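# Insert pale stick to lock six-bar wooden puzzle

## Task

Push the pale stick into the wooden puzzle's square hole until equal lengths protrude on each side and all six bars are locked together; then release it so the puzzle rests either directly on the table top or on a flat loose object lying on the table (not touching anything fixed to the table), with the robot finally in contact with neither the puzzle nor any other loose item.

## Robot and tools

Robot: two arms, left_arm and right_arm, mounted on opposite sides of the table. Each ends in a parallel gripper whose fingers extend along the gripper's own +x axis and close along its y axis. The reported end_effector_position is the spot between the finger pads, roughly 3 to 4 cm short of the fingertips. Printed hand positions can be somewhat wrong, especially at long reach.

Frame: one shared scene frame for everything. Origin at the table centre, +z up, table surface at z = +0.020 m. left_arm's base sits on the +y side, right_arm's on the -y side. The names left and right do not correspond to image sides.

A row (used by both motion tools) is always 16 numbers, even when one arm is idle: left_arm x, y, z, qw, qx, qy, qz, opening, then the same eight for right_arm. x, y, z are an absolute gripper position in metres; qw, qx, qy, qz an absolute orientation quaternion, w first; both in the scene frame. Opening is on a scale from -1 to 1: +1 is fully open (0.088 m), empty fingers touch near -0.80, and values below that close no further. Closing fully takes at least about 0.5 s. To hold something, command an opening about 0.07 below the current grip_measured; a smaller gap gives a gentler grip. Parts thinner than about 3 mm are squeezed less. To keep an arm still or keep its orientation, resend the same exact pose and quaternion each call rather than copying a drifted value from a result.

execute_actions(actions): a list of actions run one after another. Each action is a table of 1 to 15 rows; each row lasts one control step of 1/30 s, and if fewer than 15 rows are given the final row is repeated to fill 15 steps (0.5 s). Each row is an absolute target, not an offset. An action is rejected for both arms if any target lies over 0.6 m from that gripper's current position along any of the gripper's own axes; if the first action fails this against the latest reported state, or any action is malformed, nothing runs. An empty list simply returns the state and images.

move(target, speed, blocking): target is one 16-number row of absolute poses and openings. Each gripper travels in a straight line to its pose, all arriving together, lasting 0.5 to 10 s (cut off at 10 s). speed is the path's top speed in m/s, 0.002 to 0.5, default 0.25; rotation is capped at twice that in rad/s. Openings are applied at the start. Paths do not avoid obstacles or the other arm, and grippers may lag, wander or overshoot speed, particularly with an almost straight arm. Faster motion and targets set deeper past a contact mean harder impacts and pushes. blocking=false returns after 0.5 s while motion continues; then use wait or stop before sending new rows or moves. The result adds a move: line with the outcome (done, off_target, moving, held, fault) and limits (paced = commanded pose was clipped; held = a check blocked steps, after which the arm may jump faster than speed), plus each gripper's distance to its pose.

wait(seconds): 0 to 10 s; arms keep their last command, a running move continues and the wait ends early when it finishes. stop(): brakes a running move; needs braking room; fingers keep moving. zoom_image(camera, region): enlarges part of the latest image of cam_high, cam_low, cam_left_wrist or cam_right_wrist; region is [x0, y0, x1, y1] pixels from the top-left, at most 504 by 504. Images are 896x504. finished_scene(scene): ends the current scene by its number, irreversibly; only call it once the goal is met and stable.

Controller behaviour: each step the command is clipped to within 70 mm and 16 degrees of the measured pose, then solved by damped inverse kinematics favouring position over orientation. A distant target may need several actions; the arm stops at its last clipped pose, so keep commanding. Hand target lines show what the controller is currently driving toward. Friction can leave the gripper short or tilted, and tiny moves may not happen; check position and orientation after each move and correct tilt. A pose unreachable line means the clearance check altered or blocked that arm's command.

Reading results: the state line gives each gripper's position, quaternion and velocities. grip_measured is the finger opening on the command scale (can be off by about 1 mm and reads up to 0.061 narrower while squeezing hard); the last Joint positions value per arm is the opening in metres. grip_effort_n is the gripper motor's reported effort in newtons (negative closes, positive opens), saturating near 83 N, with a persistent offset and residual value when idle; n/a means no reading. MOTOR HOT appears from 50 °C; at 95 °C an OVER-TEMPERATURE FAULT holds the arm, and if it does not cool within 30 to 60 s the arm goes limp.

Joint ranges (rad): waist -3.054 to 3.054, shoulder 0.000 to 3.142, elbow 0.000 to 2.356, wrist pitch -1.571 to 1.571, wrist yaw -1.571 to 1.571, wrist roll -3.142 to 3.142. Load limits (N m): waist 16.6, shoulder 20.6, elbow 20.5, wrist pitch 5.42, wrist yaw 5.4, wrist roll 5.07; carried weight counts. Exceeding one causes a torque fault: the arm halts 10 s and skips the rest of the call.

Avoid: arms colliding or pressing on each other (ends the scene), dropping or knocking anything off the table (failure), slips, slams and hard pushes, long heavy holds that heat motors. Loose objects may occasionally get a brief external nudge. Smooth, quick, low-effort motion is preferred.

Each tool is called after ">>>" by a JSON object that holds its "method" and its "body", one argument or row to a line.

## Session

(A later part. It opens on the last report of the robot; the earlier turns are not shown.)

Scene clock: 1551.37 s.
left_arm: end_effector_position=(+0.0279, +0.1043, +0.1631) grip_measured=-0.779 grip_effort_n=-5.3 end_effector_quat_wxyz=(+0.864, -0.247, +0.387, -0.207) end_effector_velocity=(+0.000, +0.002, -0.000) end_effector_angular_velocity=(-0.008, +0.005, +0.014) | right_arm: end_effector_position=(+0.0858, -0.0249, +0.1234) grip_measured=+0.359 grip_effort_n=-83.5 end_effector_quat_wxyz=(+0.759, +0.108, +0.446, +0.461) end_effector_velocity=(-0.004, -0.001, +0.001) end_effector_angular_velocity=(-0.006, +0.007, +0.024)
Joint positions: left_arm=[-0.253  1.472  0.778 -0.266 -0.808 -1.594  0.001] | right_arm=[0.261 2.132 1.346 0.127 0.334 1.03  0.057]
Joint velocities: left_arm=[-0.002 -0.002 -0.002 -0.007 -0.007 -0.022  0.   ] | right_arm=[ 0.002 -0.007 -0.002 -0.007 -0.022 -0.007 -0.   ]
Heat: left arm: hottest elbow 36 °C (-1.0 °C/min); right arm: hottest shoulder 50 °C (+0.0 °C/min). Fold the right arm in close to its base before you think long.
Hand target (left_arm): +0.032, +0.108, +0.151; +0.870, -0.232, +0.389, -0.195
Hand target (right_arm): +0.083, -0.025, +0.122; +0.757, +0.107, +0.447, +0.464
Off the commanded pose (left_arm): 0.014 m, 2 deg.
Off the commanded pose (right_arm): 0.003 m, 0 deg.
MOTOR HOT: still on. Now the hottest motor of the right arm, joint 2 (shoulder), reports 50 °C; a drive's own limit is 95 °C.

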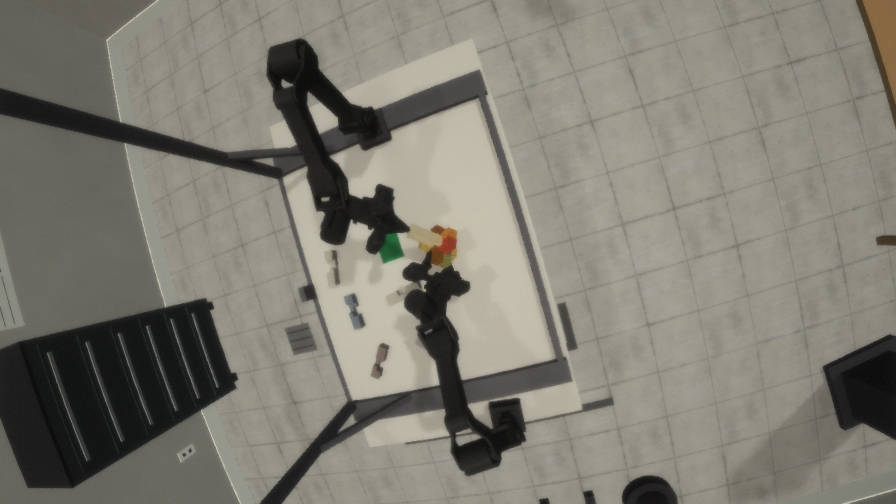

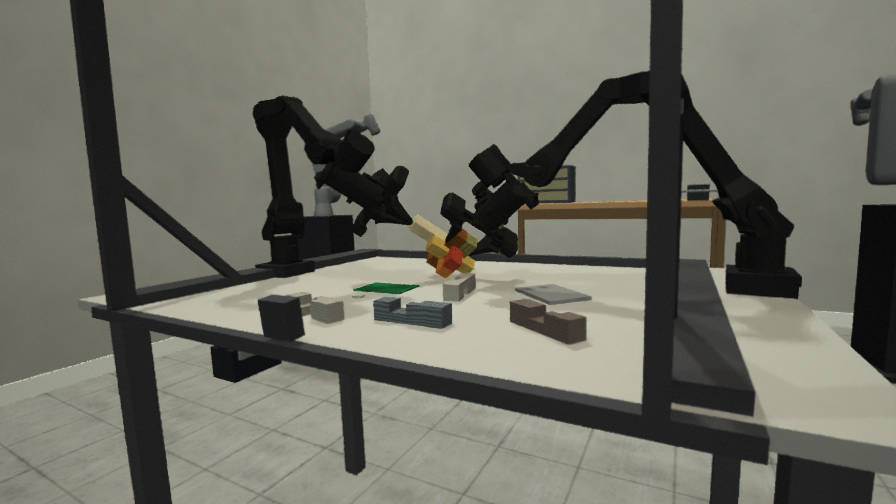

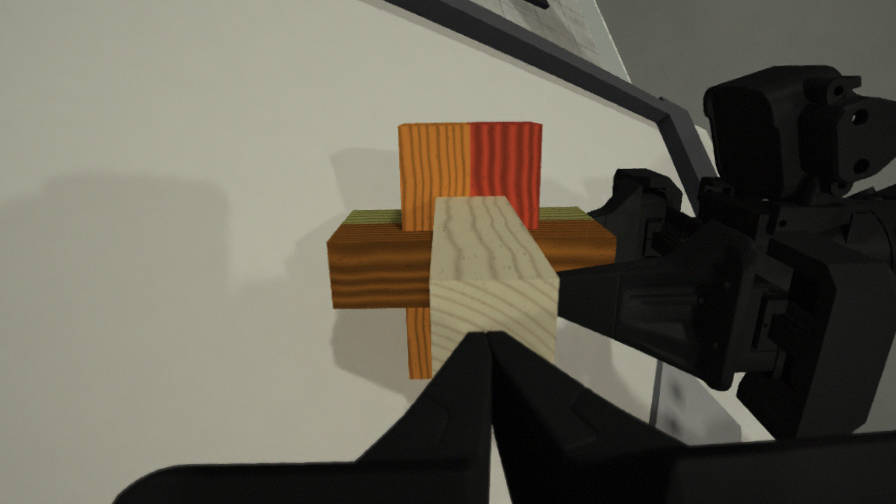

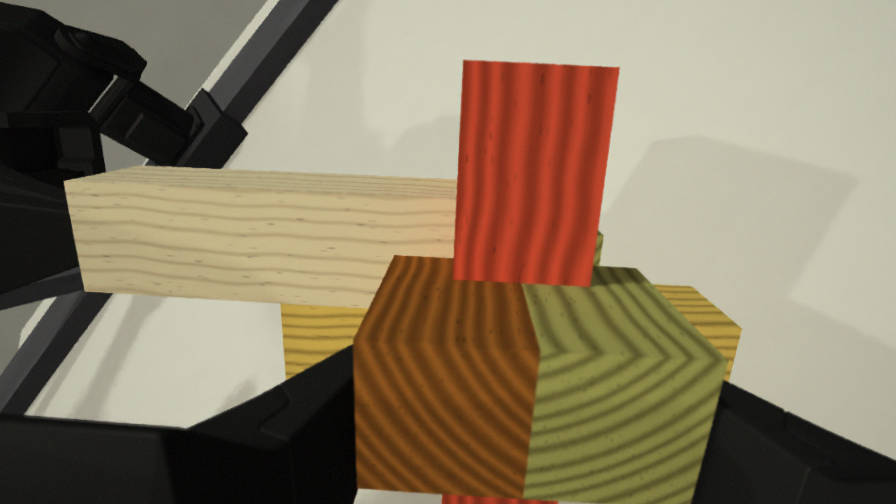

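>>> {"method": "execute_actions", "body": {
  "actions": [
    [[0.0327,0.1084,0.1497,0.8712,-0.2305,0.3885,-0.1932,-0.78,0.0830,-0.0245,0.1215,0.7572,0.1073,0.447,0.464,0.3]]
  ]
}}

Scene clock: 1554.67 s.
left_arm: end_effector_position=(+0.0280, +0.1046, +0.1629) grip_measured=-0.779 grip_effort_n=-5.3 end_effector_quat_wxyz=(+0.864, -0.247, +0.387, -0.207) end_effector_velocity=(+0.000, +0.002, -0.002) end_effector_angular_velocity=(+0.015, -0.013, -0.002) | right_arm: end_effector_position=(+0.0858, -0.0249, +0.1234) grip_measured=+0.359 grip_effort_n=-83.5 end_effector_quat_wxyz=(+0.759, +0.108, +0.446, +0.461) end_effector_velocity=(-0.001, -0.002, -0.001) end_effector_angular_velocity=(-0.011, +0.006, +0.019)
Joint positions: left_arm=[-0.253  1.472  0.778 -0.268 -0.808 -1.597  0.001] | right_arm=[0.261 2.132 1.346 0.127 0.334 1.03  0.057]
Joint velocities: left_arm=[-0.002  0.002 -0.002 -0.007 -0.007  0.007 -0.   ] | right_arm=[-0.002 -0.007 -0.007 -0.007 -0.022 -0.007 -0.   ]
Heat: left arm: hottest elbow 36 °C (-1.0 °C/min); right arm: hottest shoulder 50 °C (+0.0 °C/min). Fold the right arm in close to its base before you think long.
Hand target (left_arm): +0.033, +0.109, +0.150; +0.871, -0.230, +0.389, -0.193
Hand target (right_arm): +0.083, -0.025, +0.122; +0.757, +0.107, +0.447, +0.464
Off the commanded pose (left_arm): 0.015 m, 3 deg.
Off the commanded pose (right_arm): 0.003 m, 0 deg.
MOTOR HOT: still on. Now the hottest motor of the right arm, joint 2 (shoulder), reports 50 °C; a drive's own limit is 95 °C.

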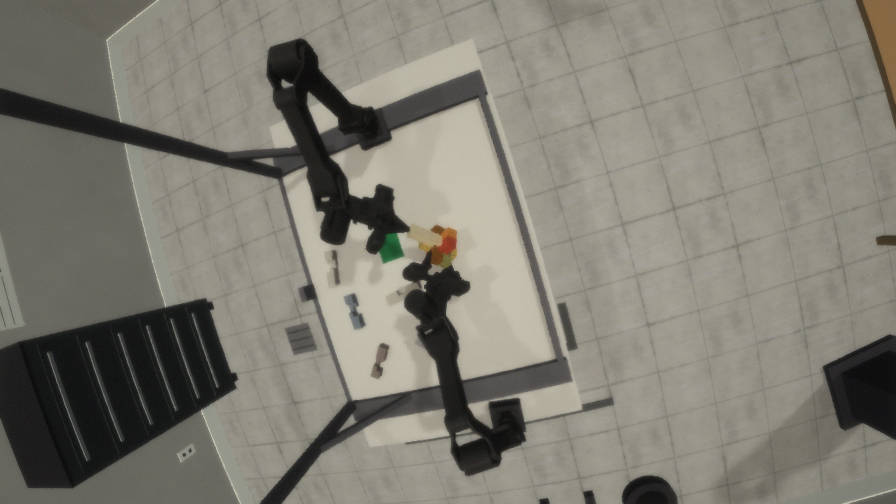

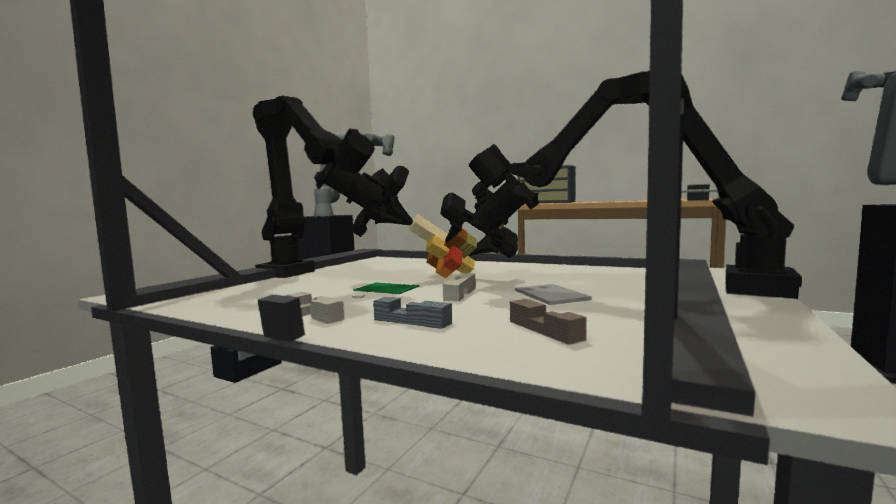

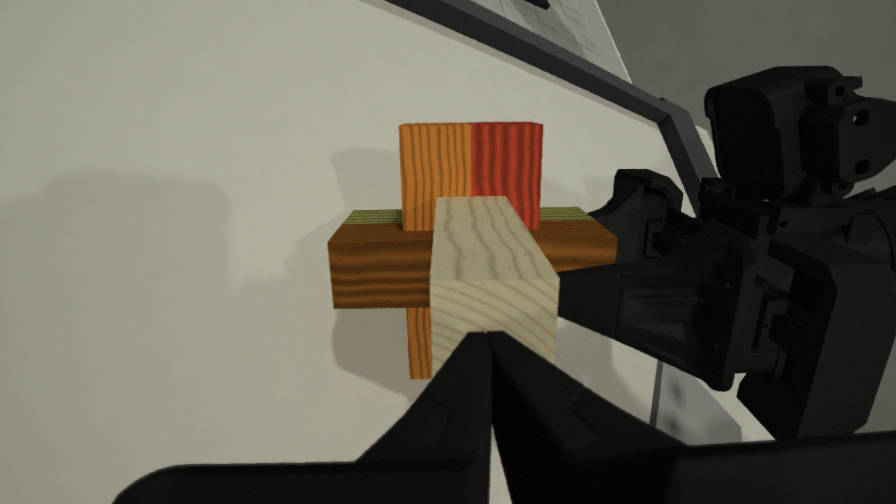

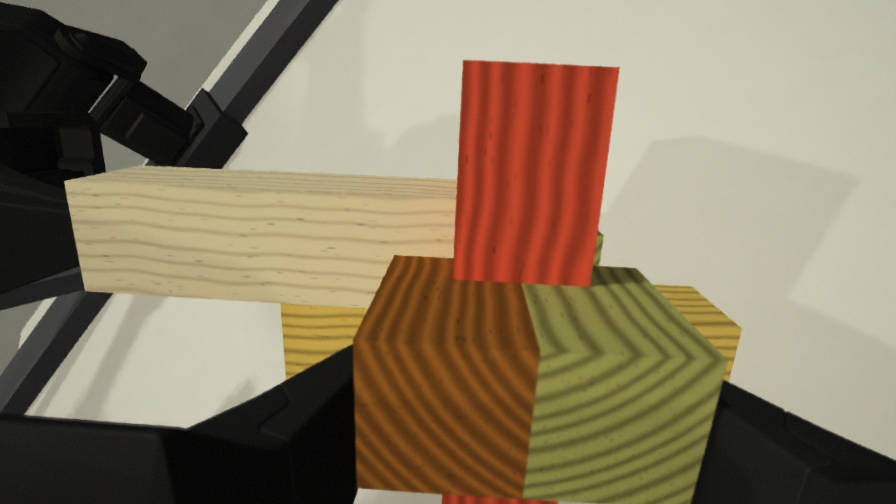

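>>> {"method": "zoom_image", "body": {
  "camera": "cam_right_wrist",
  "region": [40, 140, 480, 360]
}}

>>> {"method": "zoom_image", "body": {
  "camera": "cam_left_wrist",
  "region": [320, 110, 640, 390]
}}

Region (40, 140, 480, 360) of cam_right_wrist's 896x504 image, scaled by 1.145, with more detail than that image has.

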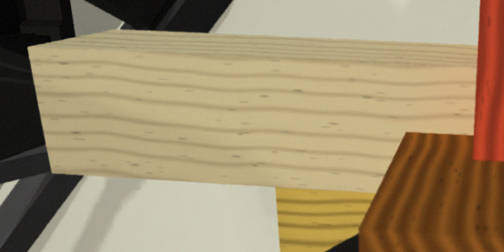

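Region (320, 110, 640, 390) of cam_left_wrist's 896x504 image, scaled by 1.575, with more detail than that image has; it fills the top 441 rows of this view, and the rest is white.

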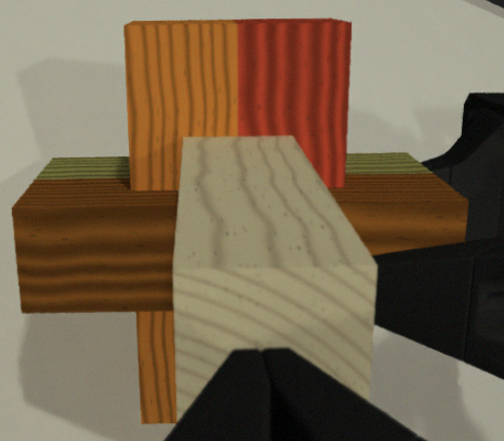

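>>> {"method": "execute_actions", "body": {
  "actions": [
    [[0.0320,0.1064,0.1509,0.8691,-0.2331,0.3894,-0.1969,-0.78,0.0830,-0.0245,0.1215,0.7572,0.1073,0.447,0.464,0.3]],
    [[0.0332,0.1053,0.1497,0.8691,-0.2331,0.3894,-0.1969,-0.78,0.0830,-0.0245,0.1215,0.7572,0.1073,0.447,0.464,0.3]]
  ]
}}

Scene clock: 1642.97 s.
left_arm: end_effector_position=(+0.0291, +0.1027, +0.1624) grip_measured=-0.779 grip_effort_n=-5.3 end_effector_quat_wxyz=(+0.863, -0.250, +0.387, -0.207) end_effector_velocity=(+0.000, +0.001, -0.003) end_effector_angular_velocity=(+0.018, -0.001, -0.006) | right_arm: end_effector_position=(+0.0858, -0.0249, +0.1235) grip_measured=+0.359 grip_effort_n=-83.5 end_effector_quat_wxyz=(+0.760, +0.108, +0.446, +0.461) end_effector_velocity=(+0.000, -0.002, -0.001) end_effector_angular_velocity=(-0.005, +0.000, -0.008)
Joint positions: left_arm=[-0.247  1.478  0.778 -0.253 -0.805 -1.593  0.001] | right_arm=[0.261 2.132 1.346 0.127 0.334 1.03  0.057]
Joint velocities: left_arm=[ 0.002  0.002 -0.002 -0.007  0.007  0.007 -0.   ] | right_arm=[ 0.002 -0.002 -0.002 -0.007  0.007  0.007 -0.   ]
Heat: left arm: hottest elbow 35 °C (+0.0 °C/min); right arm: hottest shoulder 50 °C (+0.0 °C/min). Fold the right arm in close to its base before you think long.
Hand target (left_arm): +0.033, +0.106, +0.150; +0.869, -0.233, +0.390, -0.197
Hand target (right_arm): +0.083, -0.025, +0.122; +0.757, +0.107, +0.447, +0.464
Off the commanded pose (left_arm): 0.014 m, 2 deg.
Off the commanded pose (right_arm): 0.003 m, 0 deg.
MOTOR HOT: still on. Now the hottest motor of the right arm, joint 2 (shoulder), reports 50 °C; a drive's own limit is 95 °C.

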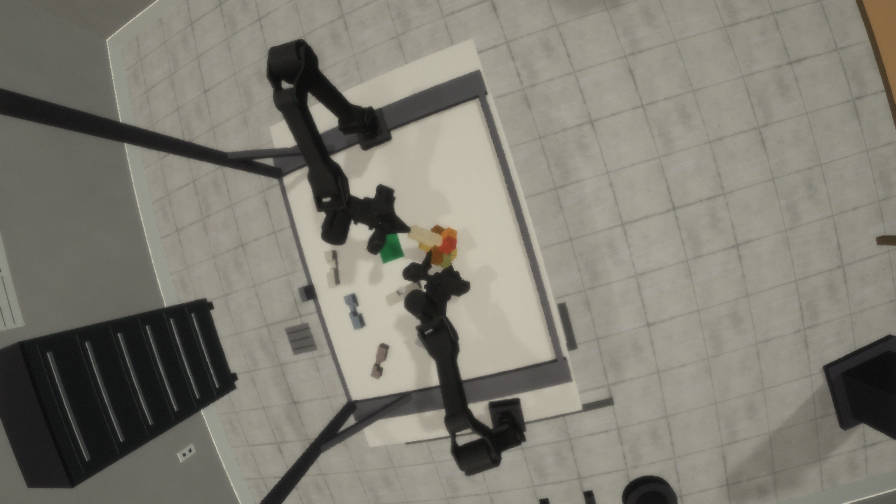

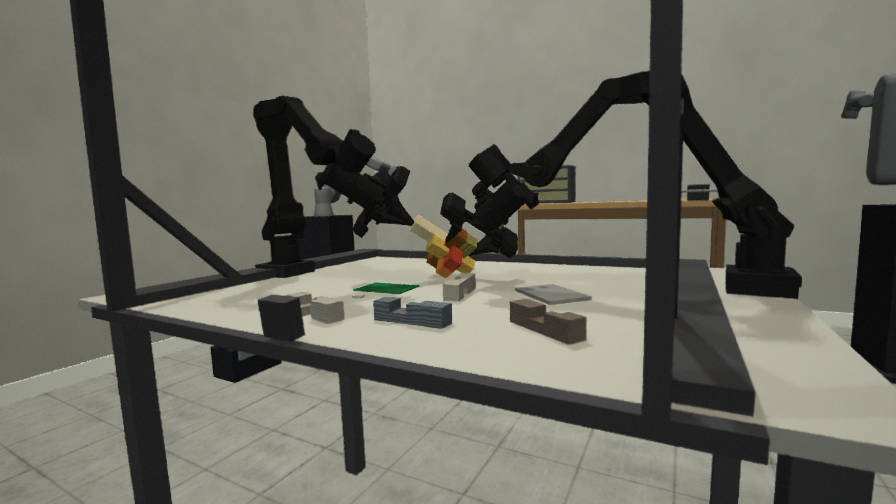

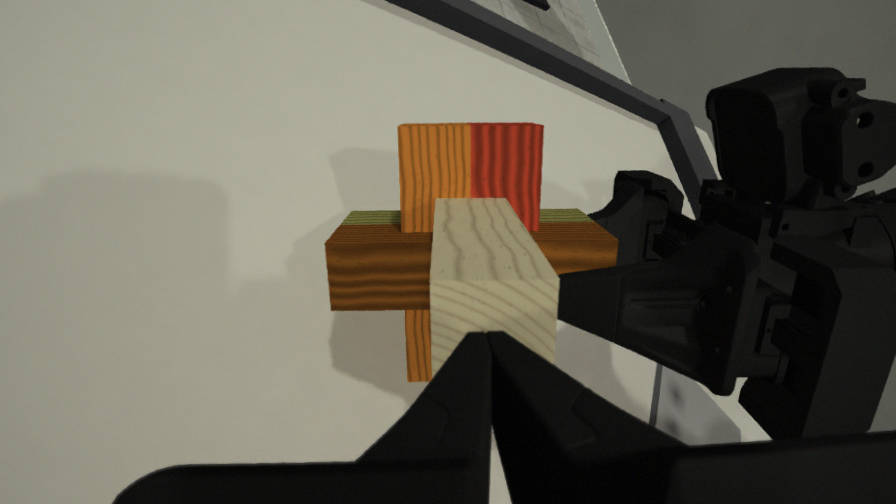

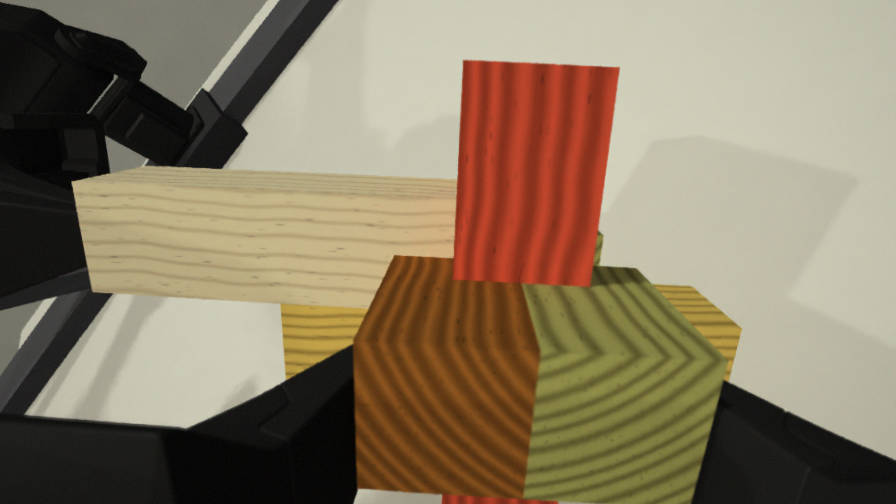

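>>> {"method": "execute_actions", "body": {
  "actions": [
    [[0.0344,0.1042,0.1486,0.8691,-0.2331,0.3894,-0.1969,-0.78,0.0830,-0.0245,0.1215,0.7572,0.1073,0.447,0.464,0.3]],
    [[0.0356,0.1031,0.1474,0.8691,-0.2331,0.3894,-0.1969,-0.78,0.0830,-0.0245,0.1215,0.7572,0.1073,0.447,0.464,0.3]]
  ]
}}

Scene clock: 1647.77 s.
left_arm: end_effector_position=(+0.0318, +0.1000, +0.1605) grip_measured=-0.779 grip_effort_n=-5.3 end_effector_quat_wxyz=(+0.863, -0.250, +0.387, -0.206) end_effector_velocity=(+0.000, +0.002, -0.002) end_effector_angular_velocity=(+0.006, -0.004, +0.006) | right_arm: end_effector_position=(+0.0858, -0.0249, +0.1235) grip_measured=+0.359 grip_effort_n=-83.5 end_effector_quat_wxyz=(+0.760, +0.108, +0.446, +0.461) end_effector_velocity=(+0.003, -0.001, -0.001) end_effector_angular_velocity=(-0.010, -0.023, +0.004)
Joint positions: left_arm=[-0.235  1.489  0.778 -0.233 -0.799 -1.58   0.001] | right_arm=[0.261 2.132 1.346 0.127 0.334 1.03  0.057]
Joint velocities: left_arm=[-0.002  0.002 -0.002 -0.007 -0.007 -0.007 -0.   ] | right_arm=[-0.002 -0.002 -0.002 -0.007  0.007 -0.022 -0.   ]
Heat: left arm: hottest elbow 35 °C (+0.0 °C/min); right arm: hottest shoulder 50 °C (+0.0 °C/min). Fold the right arm in close to its base before you think long.
Hand target (left_arm): +0.036, +0.104, +0.148; +0.869, -0.233, +0.390, -0.197
Hand target (right_arm): +0.083, -0.025, +0.122; +0.757, +0.107, +0.447, +0.464
Off the commanded pose (left_arm): 0.014 m, 2 deg.
Off the commanded pose (right_arm): 0.003 m, 0 deg.
MOTOR HOT: still on. Now the hottest motor of the right arm, joint 2 (shoulder), reports 50 °C; a drive's own limit is 95 °C.

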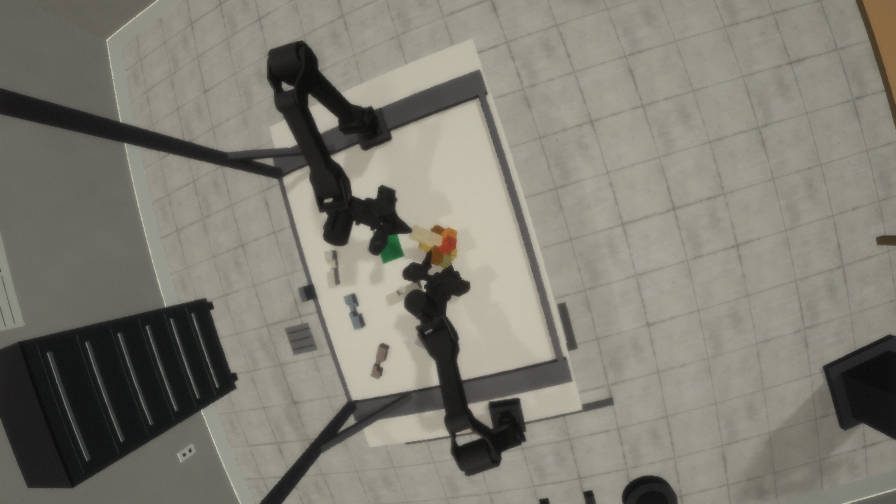

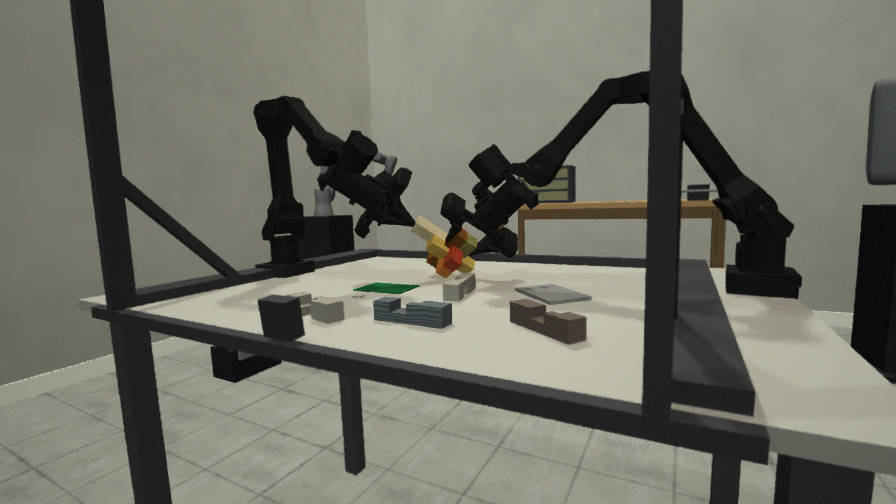

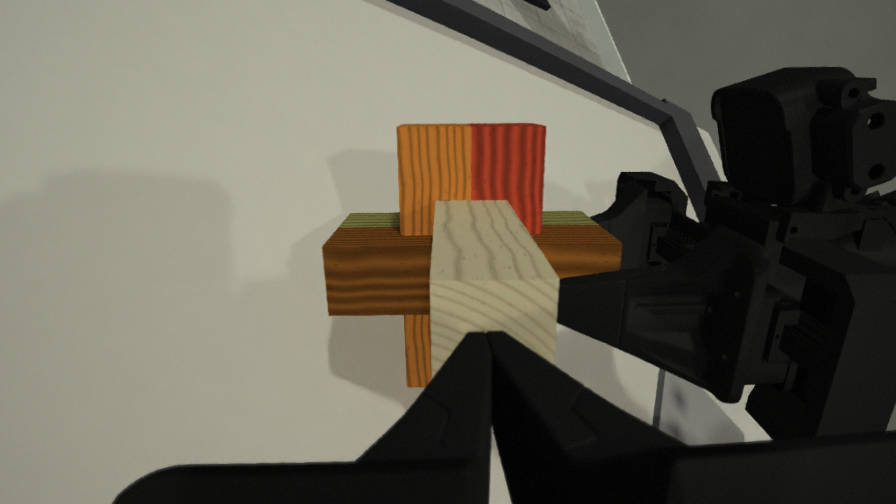

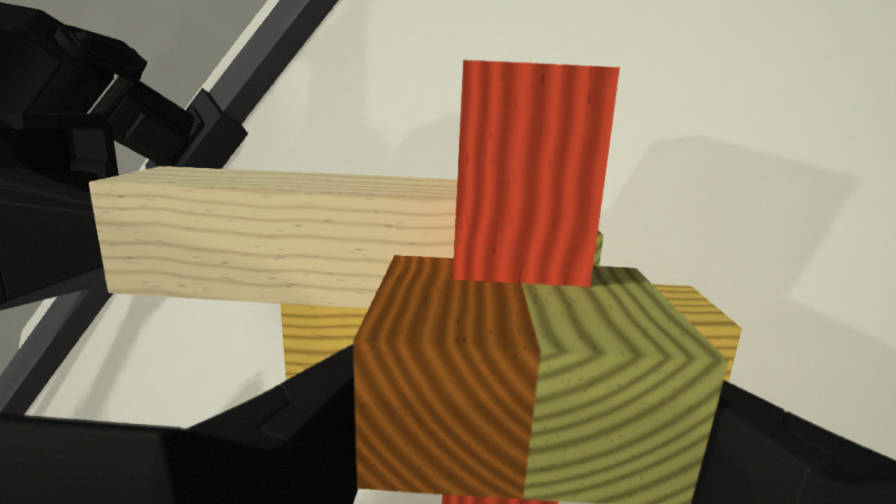

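>>> {"method": "execute_actions", "body": {
  "actions": [
    [[0.0369,0.1023,0.1461,0.8694,-0.2328,0.3893,-0.1964,-0.78,0.0830,-0.0245,0.1215,0.7572,0.1073,0.447,0.464,0.3]],
    [[0.0382,0.1014,0.1448,0.8697,-0.2324,0.3892,-0.1959,-0.78,0.0830,-0.0245,0.1215,0.7572,0.1073,0.447,0.464,0.3]],
    [[0.0395,0.1006,0.1435,0.8699,-0.2321,0.3891,-0.1955,-0.78,0.0830,-0.0245,0.1215,0.7572,0.1073,0.447,0.464,0.3]]
  ]
}}

Scene clock: 1656.07 s.
left_arm: end_effector_position=(+0.0350, +0.0971, +0.1574) grip_measured=-0.779 grip_effort_n=-5.3 end_effector_quat_wxyz=(+0.863, -0.250, +0.387, -0.206) end_effector_velocity=(+0.000, +0.002, -0.000) end_effector_angular_velocity=(-0.008, +0.005, +0.014) | right_arm: end_effector_position=(+0.0858, -0.0249, +0.1235) grip_measured=+0.359 grip_effort_n=-83.5 end_effector_quat_wxyz=(+0.759, +0.108, +0.446, +0.461) end_effector_velocity=(+0.000, +0.001, +0.001) end_effector_angular_velocity=(+0.002, -0.012, +0.016)
Joint positions: left_arm=[-0.221  1.504  0.775 -0.205 -0.792 -1.564  0.001] | right_arm=[0.261 2.132 1.346 0.127 0.334 1.031 0.057]
Joint velocities: left_arm=[-0.002 -0.002 -0.002 -0.007 -0.007 -0.022 -0.   ] | right_arm=[-0.002 -0.002 -0.002  0.007 -0.007 -0.022 -0.   ]
Heat: left arm: hottest elbow 34 °C (-1.0 °C/min); right arm: hottest shoulder 50 °C (+0.0 °C/min). Fold the right arm in close to its base before you think long.
Hand target (left_arm): +0.039, +0.101, +0.144; +0.870, -0.232, +0.389, -0.195
Hand target (right_arm): +0.083, -0.025, +0.122; +0.757, +0.107, +0.447, +0.464
Off the commanded pose (left_arm): 0.015 m, 2 deg.
Off the commanded pose (right_arm): 0.003 m, 0 deg.
MOTOR HOT: still on. Now the hottest motor of the right arm, joint 2 (shoulder), reports 50 °C; a drive's own limit is 95 °C.

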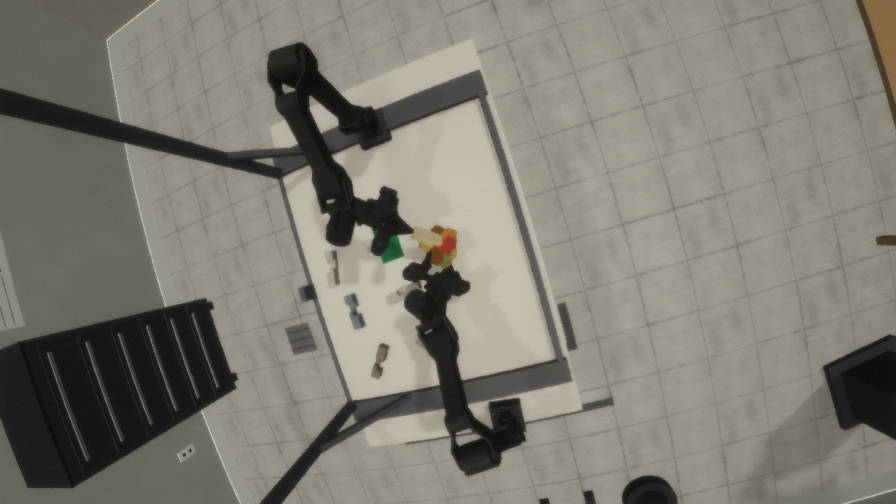

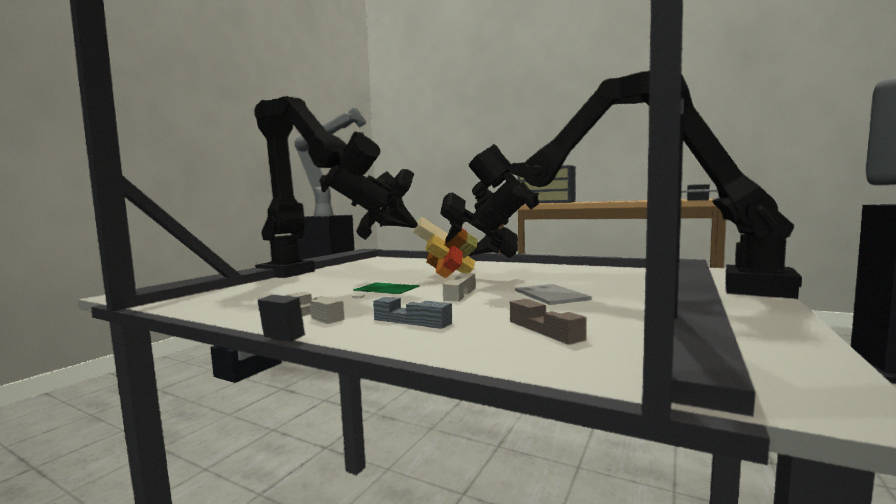

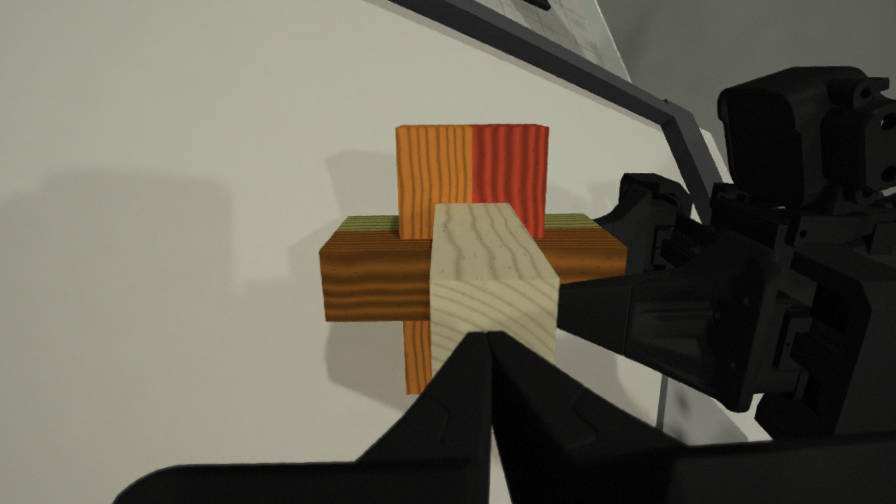

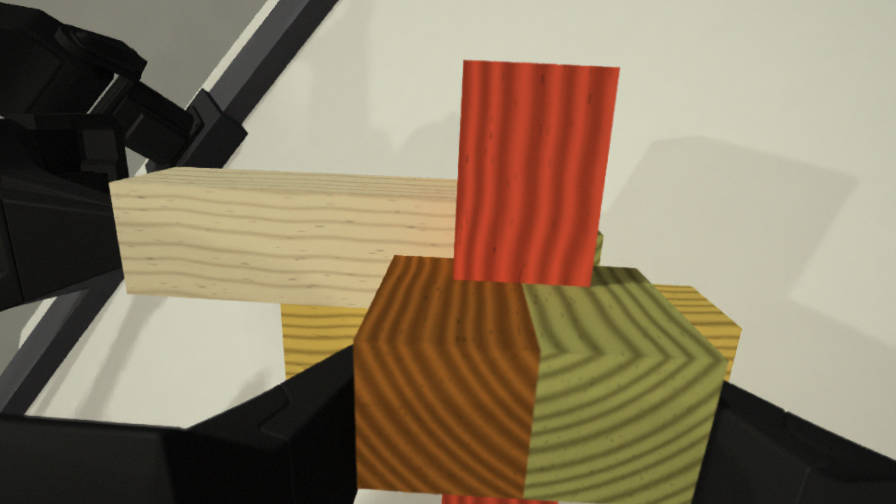

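>>> {"method": "execute_actions", "body": {
  "actions": [
    [[0.0415,0.0994,0.1415,0.8703,-0.2316,0.3889,-0.1947,-0.78,0.0830,-0.0245,0.1215,0.7572,0.1073,0.447,0.464,0.3]],
    [[0.0434,0.0982,0.1395,0.8708,-0.2311,0.3887,-0.1939,-0.78,0.0830,-0.0245,0.1215,0.7572,0.1073,0.447,0.464,0.3]]
  ]
}}

Scene clock: 1663.07 s.
left_arm: end_effector_position=(+0.0382, +0.0943, +0.1541) grip_measured=-0.779 grip_effort_n=-5.3 end_effector_quat_wxyz=(+0.864, -0.250, +0.386, -0.205) end_effector_velocity=(+0.000, +0.002, -0.000) end_effector_angular_velocity=(+0.011, -0.011, -0.002) | right_arm: end_effector_position=(+0.0858, -0.0249, +0.1235) grip_measured=+0.359 grip_effort_n=-83.5 end_effector_quat_wxyz=(+0.759, +0.108, +0.446, +0.461) end_effector_velocity=(-0.004, -0.001, -0.002) end_effector_angular_velocity=(-0.011, +0.006, +0.024)
Joint positions: left_arm=[-0.208  1.518  0.772 -0.178 -0.785 -1.549  0.001] | right_arm=[0.261 2.132 1.346 0.127 0.334 1.031 0.057]
Joint velocities: left_arm=[-0.002 -0.002 -0.002 -0.007 -0.007  0.007  0.   ] | right_arm=[ 0.002 -0.002 -0.002 -0.007 -0.022 -0.007 -0.   ]
Heat: left arm: hottest elbow 34 °C (-1.0 °C/min); right arm: hottest shoulder 50 °C (+0.0 °C/min). Fold the right arm in close to its base before you think long.
Hand target (left_arm): +0.043, +0.099, +0.140; +0.870, -0.231, +0.389, -0.194
Hand target (right_arm): +0.083, -0.025, +0.122; +0.757, +0.107, +0.447, +0.464
Off the commanded pose (left_arm): 0.016 m, 3 deg.
Off the commanded pose (right_arm): 0.003 m, 0 deg.
MOTOR HOT: still on. Now the hottest motor of the right arm, joint 2 (shoulder), reports 50 °C; a drive's own limit is 95 °C.

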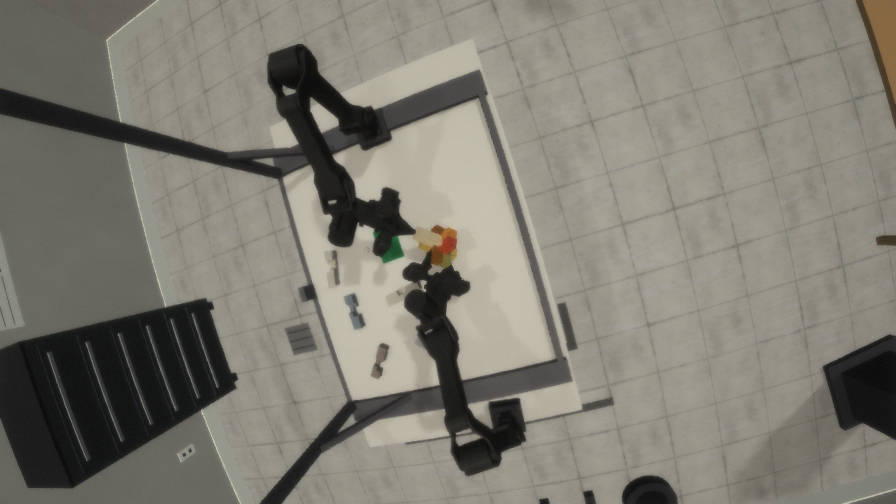

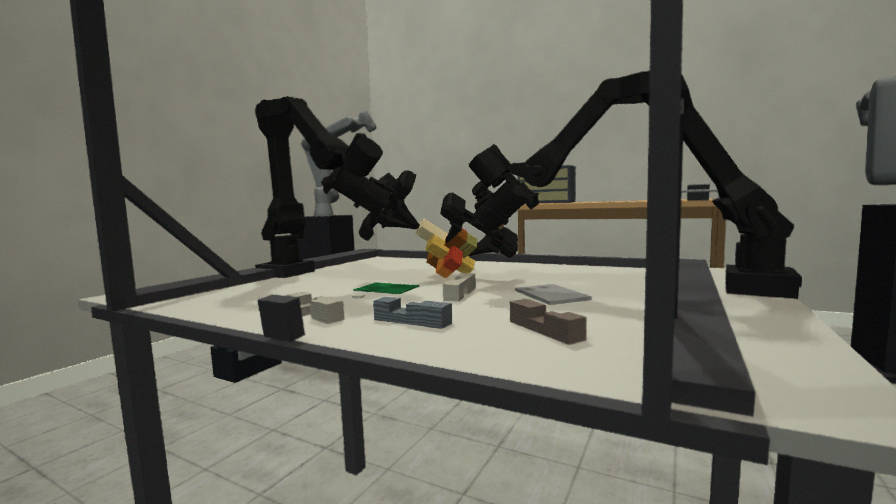

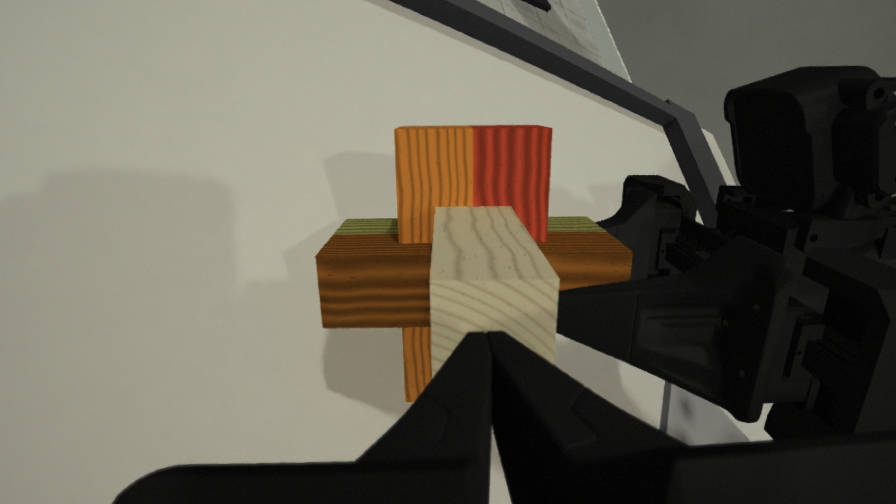

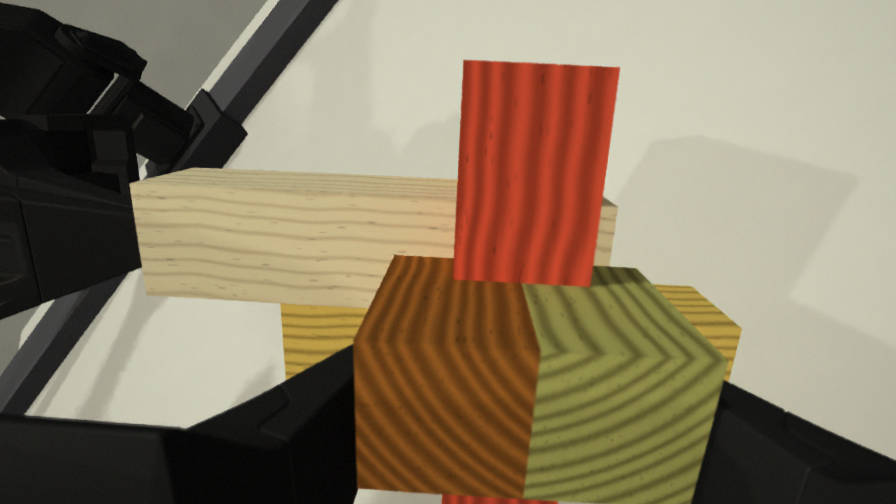

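>>> {"method": "execute_actions", "body": {
  "actions": [
    [[0.0454,0.0970,0.1376,0.8712,-0.2305,0.3885,-0.1931,-0.78,0.0830,-0.0245,0.1215,0.7572,0.1073,0.447,0.464,0.3]],
    [[0.0473,0.0958,0.1356,0.8716,-0.2300,0.3883,-0.1924,-0.78,0.0830,-0.0245,0.1215,0.7572,0.1073,0.447,0.464,0.3]],
    [[0.0493,0.0946,0.1336,0.8720,-0.2294,0.3881,-0.1916,-0.78,0.0830,-0.0245,0.1215,0.7572,0.1073,0.447,0.464,0.3]]
  ]
}}

Scene clock: 1670.03 s.
left_arm: end_effector_position=(+0.0434, +0.0899, +0.1494) grip_measured=-0.779 grip_effort_n=-5.3 end_effector_quat_wxyz=(+0.865, -0.249, +0.385, -0.205) end_effector_velocity=(-0.001, +0.003, -0.003) end_effector_angular_velocity=(+0.009, +0.014, +0.005) | right_arm: end_effector_position=(+0.0858, -0.0249, +0.1235) grip_measured=+0.359 grip_effort_n=-83.5 end_effector_quat_wxyz=(+0.759, +0.108, +0.446, +0.461) end_effector_velocity=(+0.005, -0.001, +0.002) end_effector_angular_velocity=(-0.003, -0.011, -0.009)
Joint positions: left_arm=[-0.187  1.542  0.77  -0.138 -0.774 -1.527  0.001] | right_arm=[0.261 2.132 1.346 0.127 0.334 1.032 0.057]
Joint velocities: left_arm=[-0.002 -0.002 -0.002 -0.022  0.007 -0.022  0.   ] | right_arm=[-0.007 -0.007 -0.002 -0.007  0.007 -0.007 -0.   ]
Heat: left arm: hottest elbow 34 °C (-1.0 °C/min); right arm: hottest shoulder 50 °C (+0.0 °C/min). Fold the right arm in close to its base before you think long.
Hand target (left_arm): +0.049, +0.096, +0.134; +0.872, -0.229, +0.388, -0.191
Hand target (right_arm): +0.083, -0.025, +0.122; +0.757, +0.107, +0.447, +0.464
Off the commanded pose (left_arm): 0.017 m, 3 deg.
Off the commanded pose (right_arm): 0.003 m, 0 deg.
MOTOR HOT: still on. Now the hottest motor of the right arm, joint 2 (shoulder), reports 50 °C; a drive's own limit is 95 °C.

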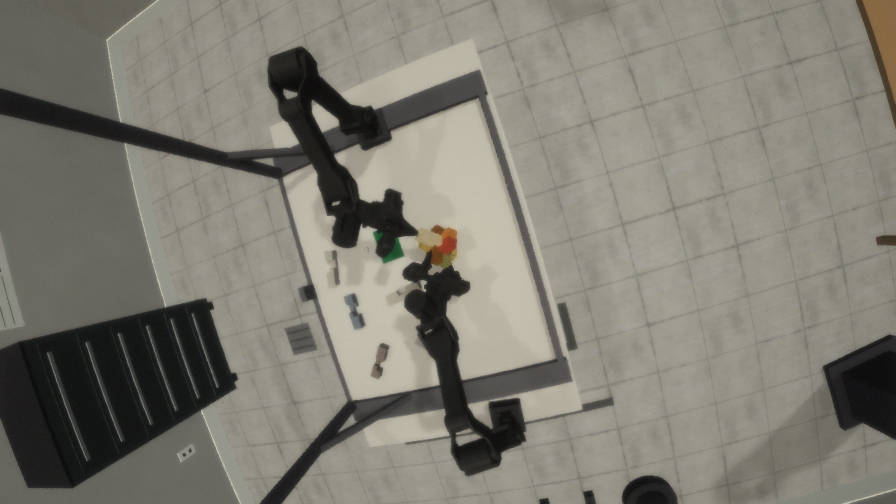

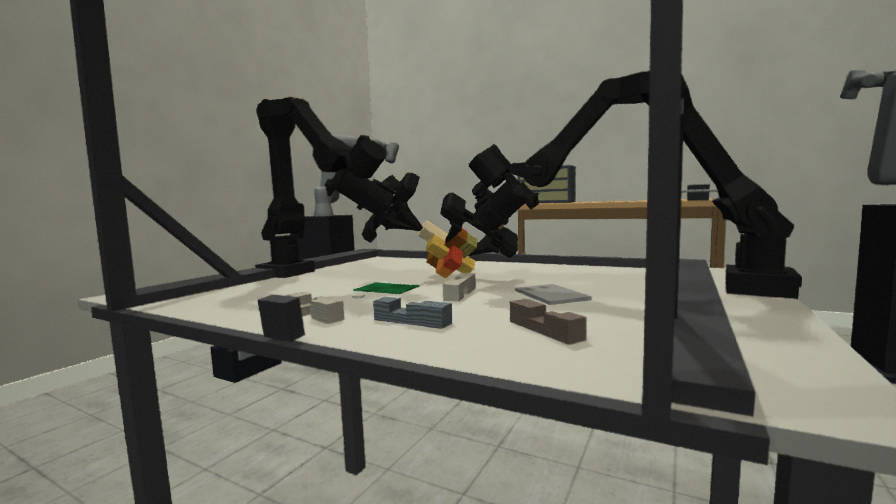

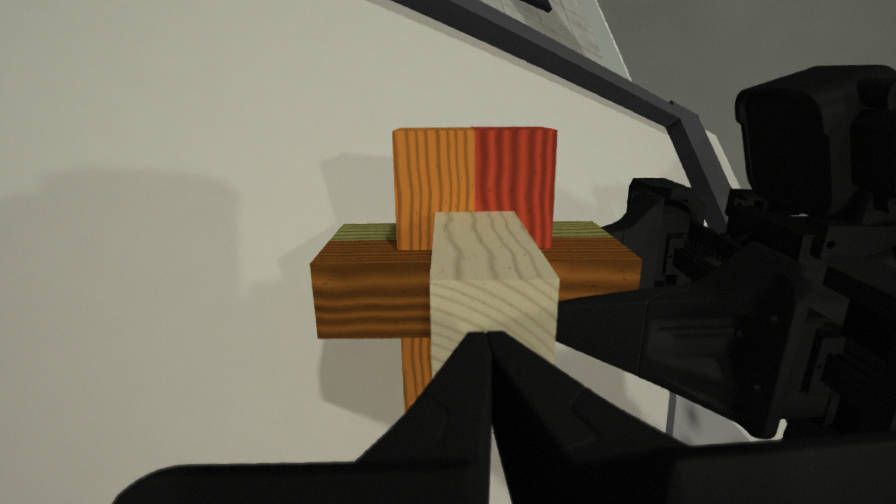

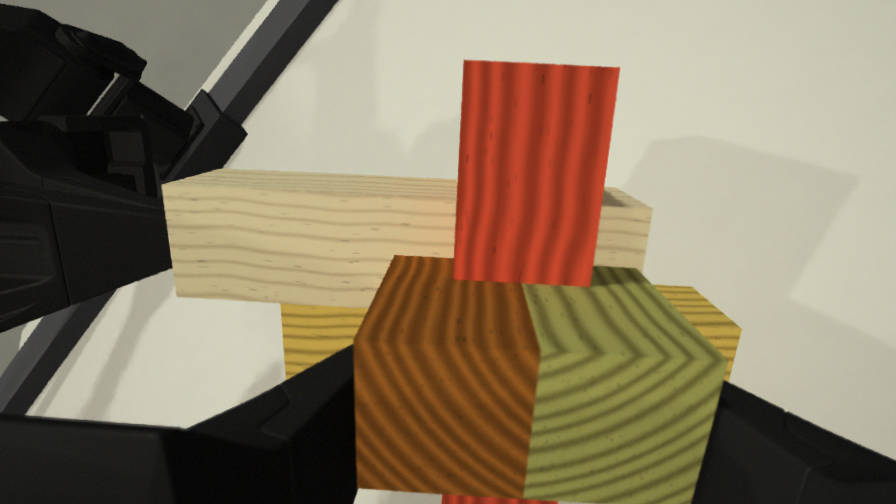

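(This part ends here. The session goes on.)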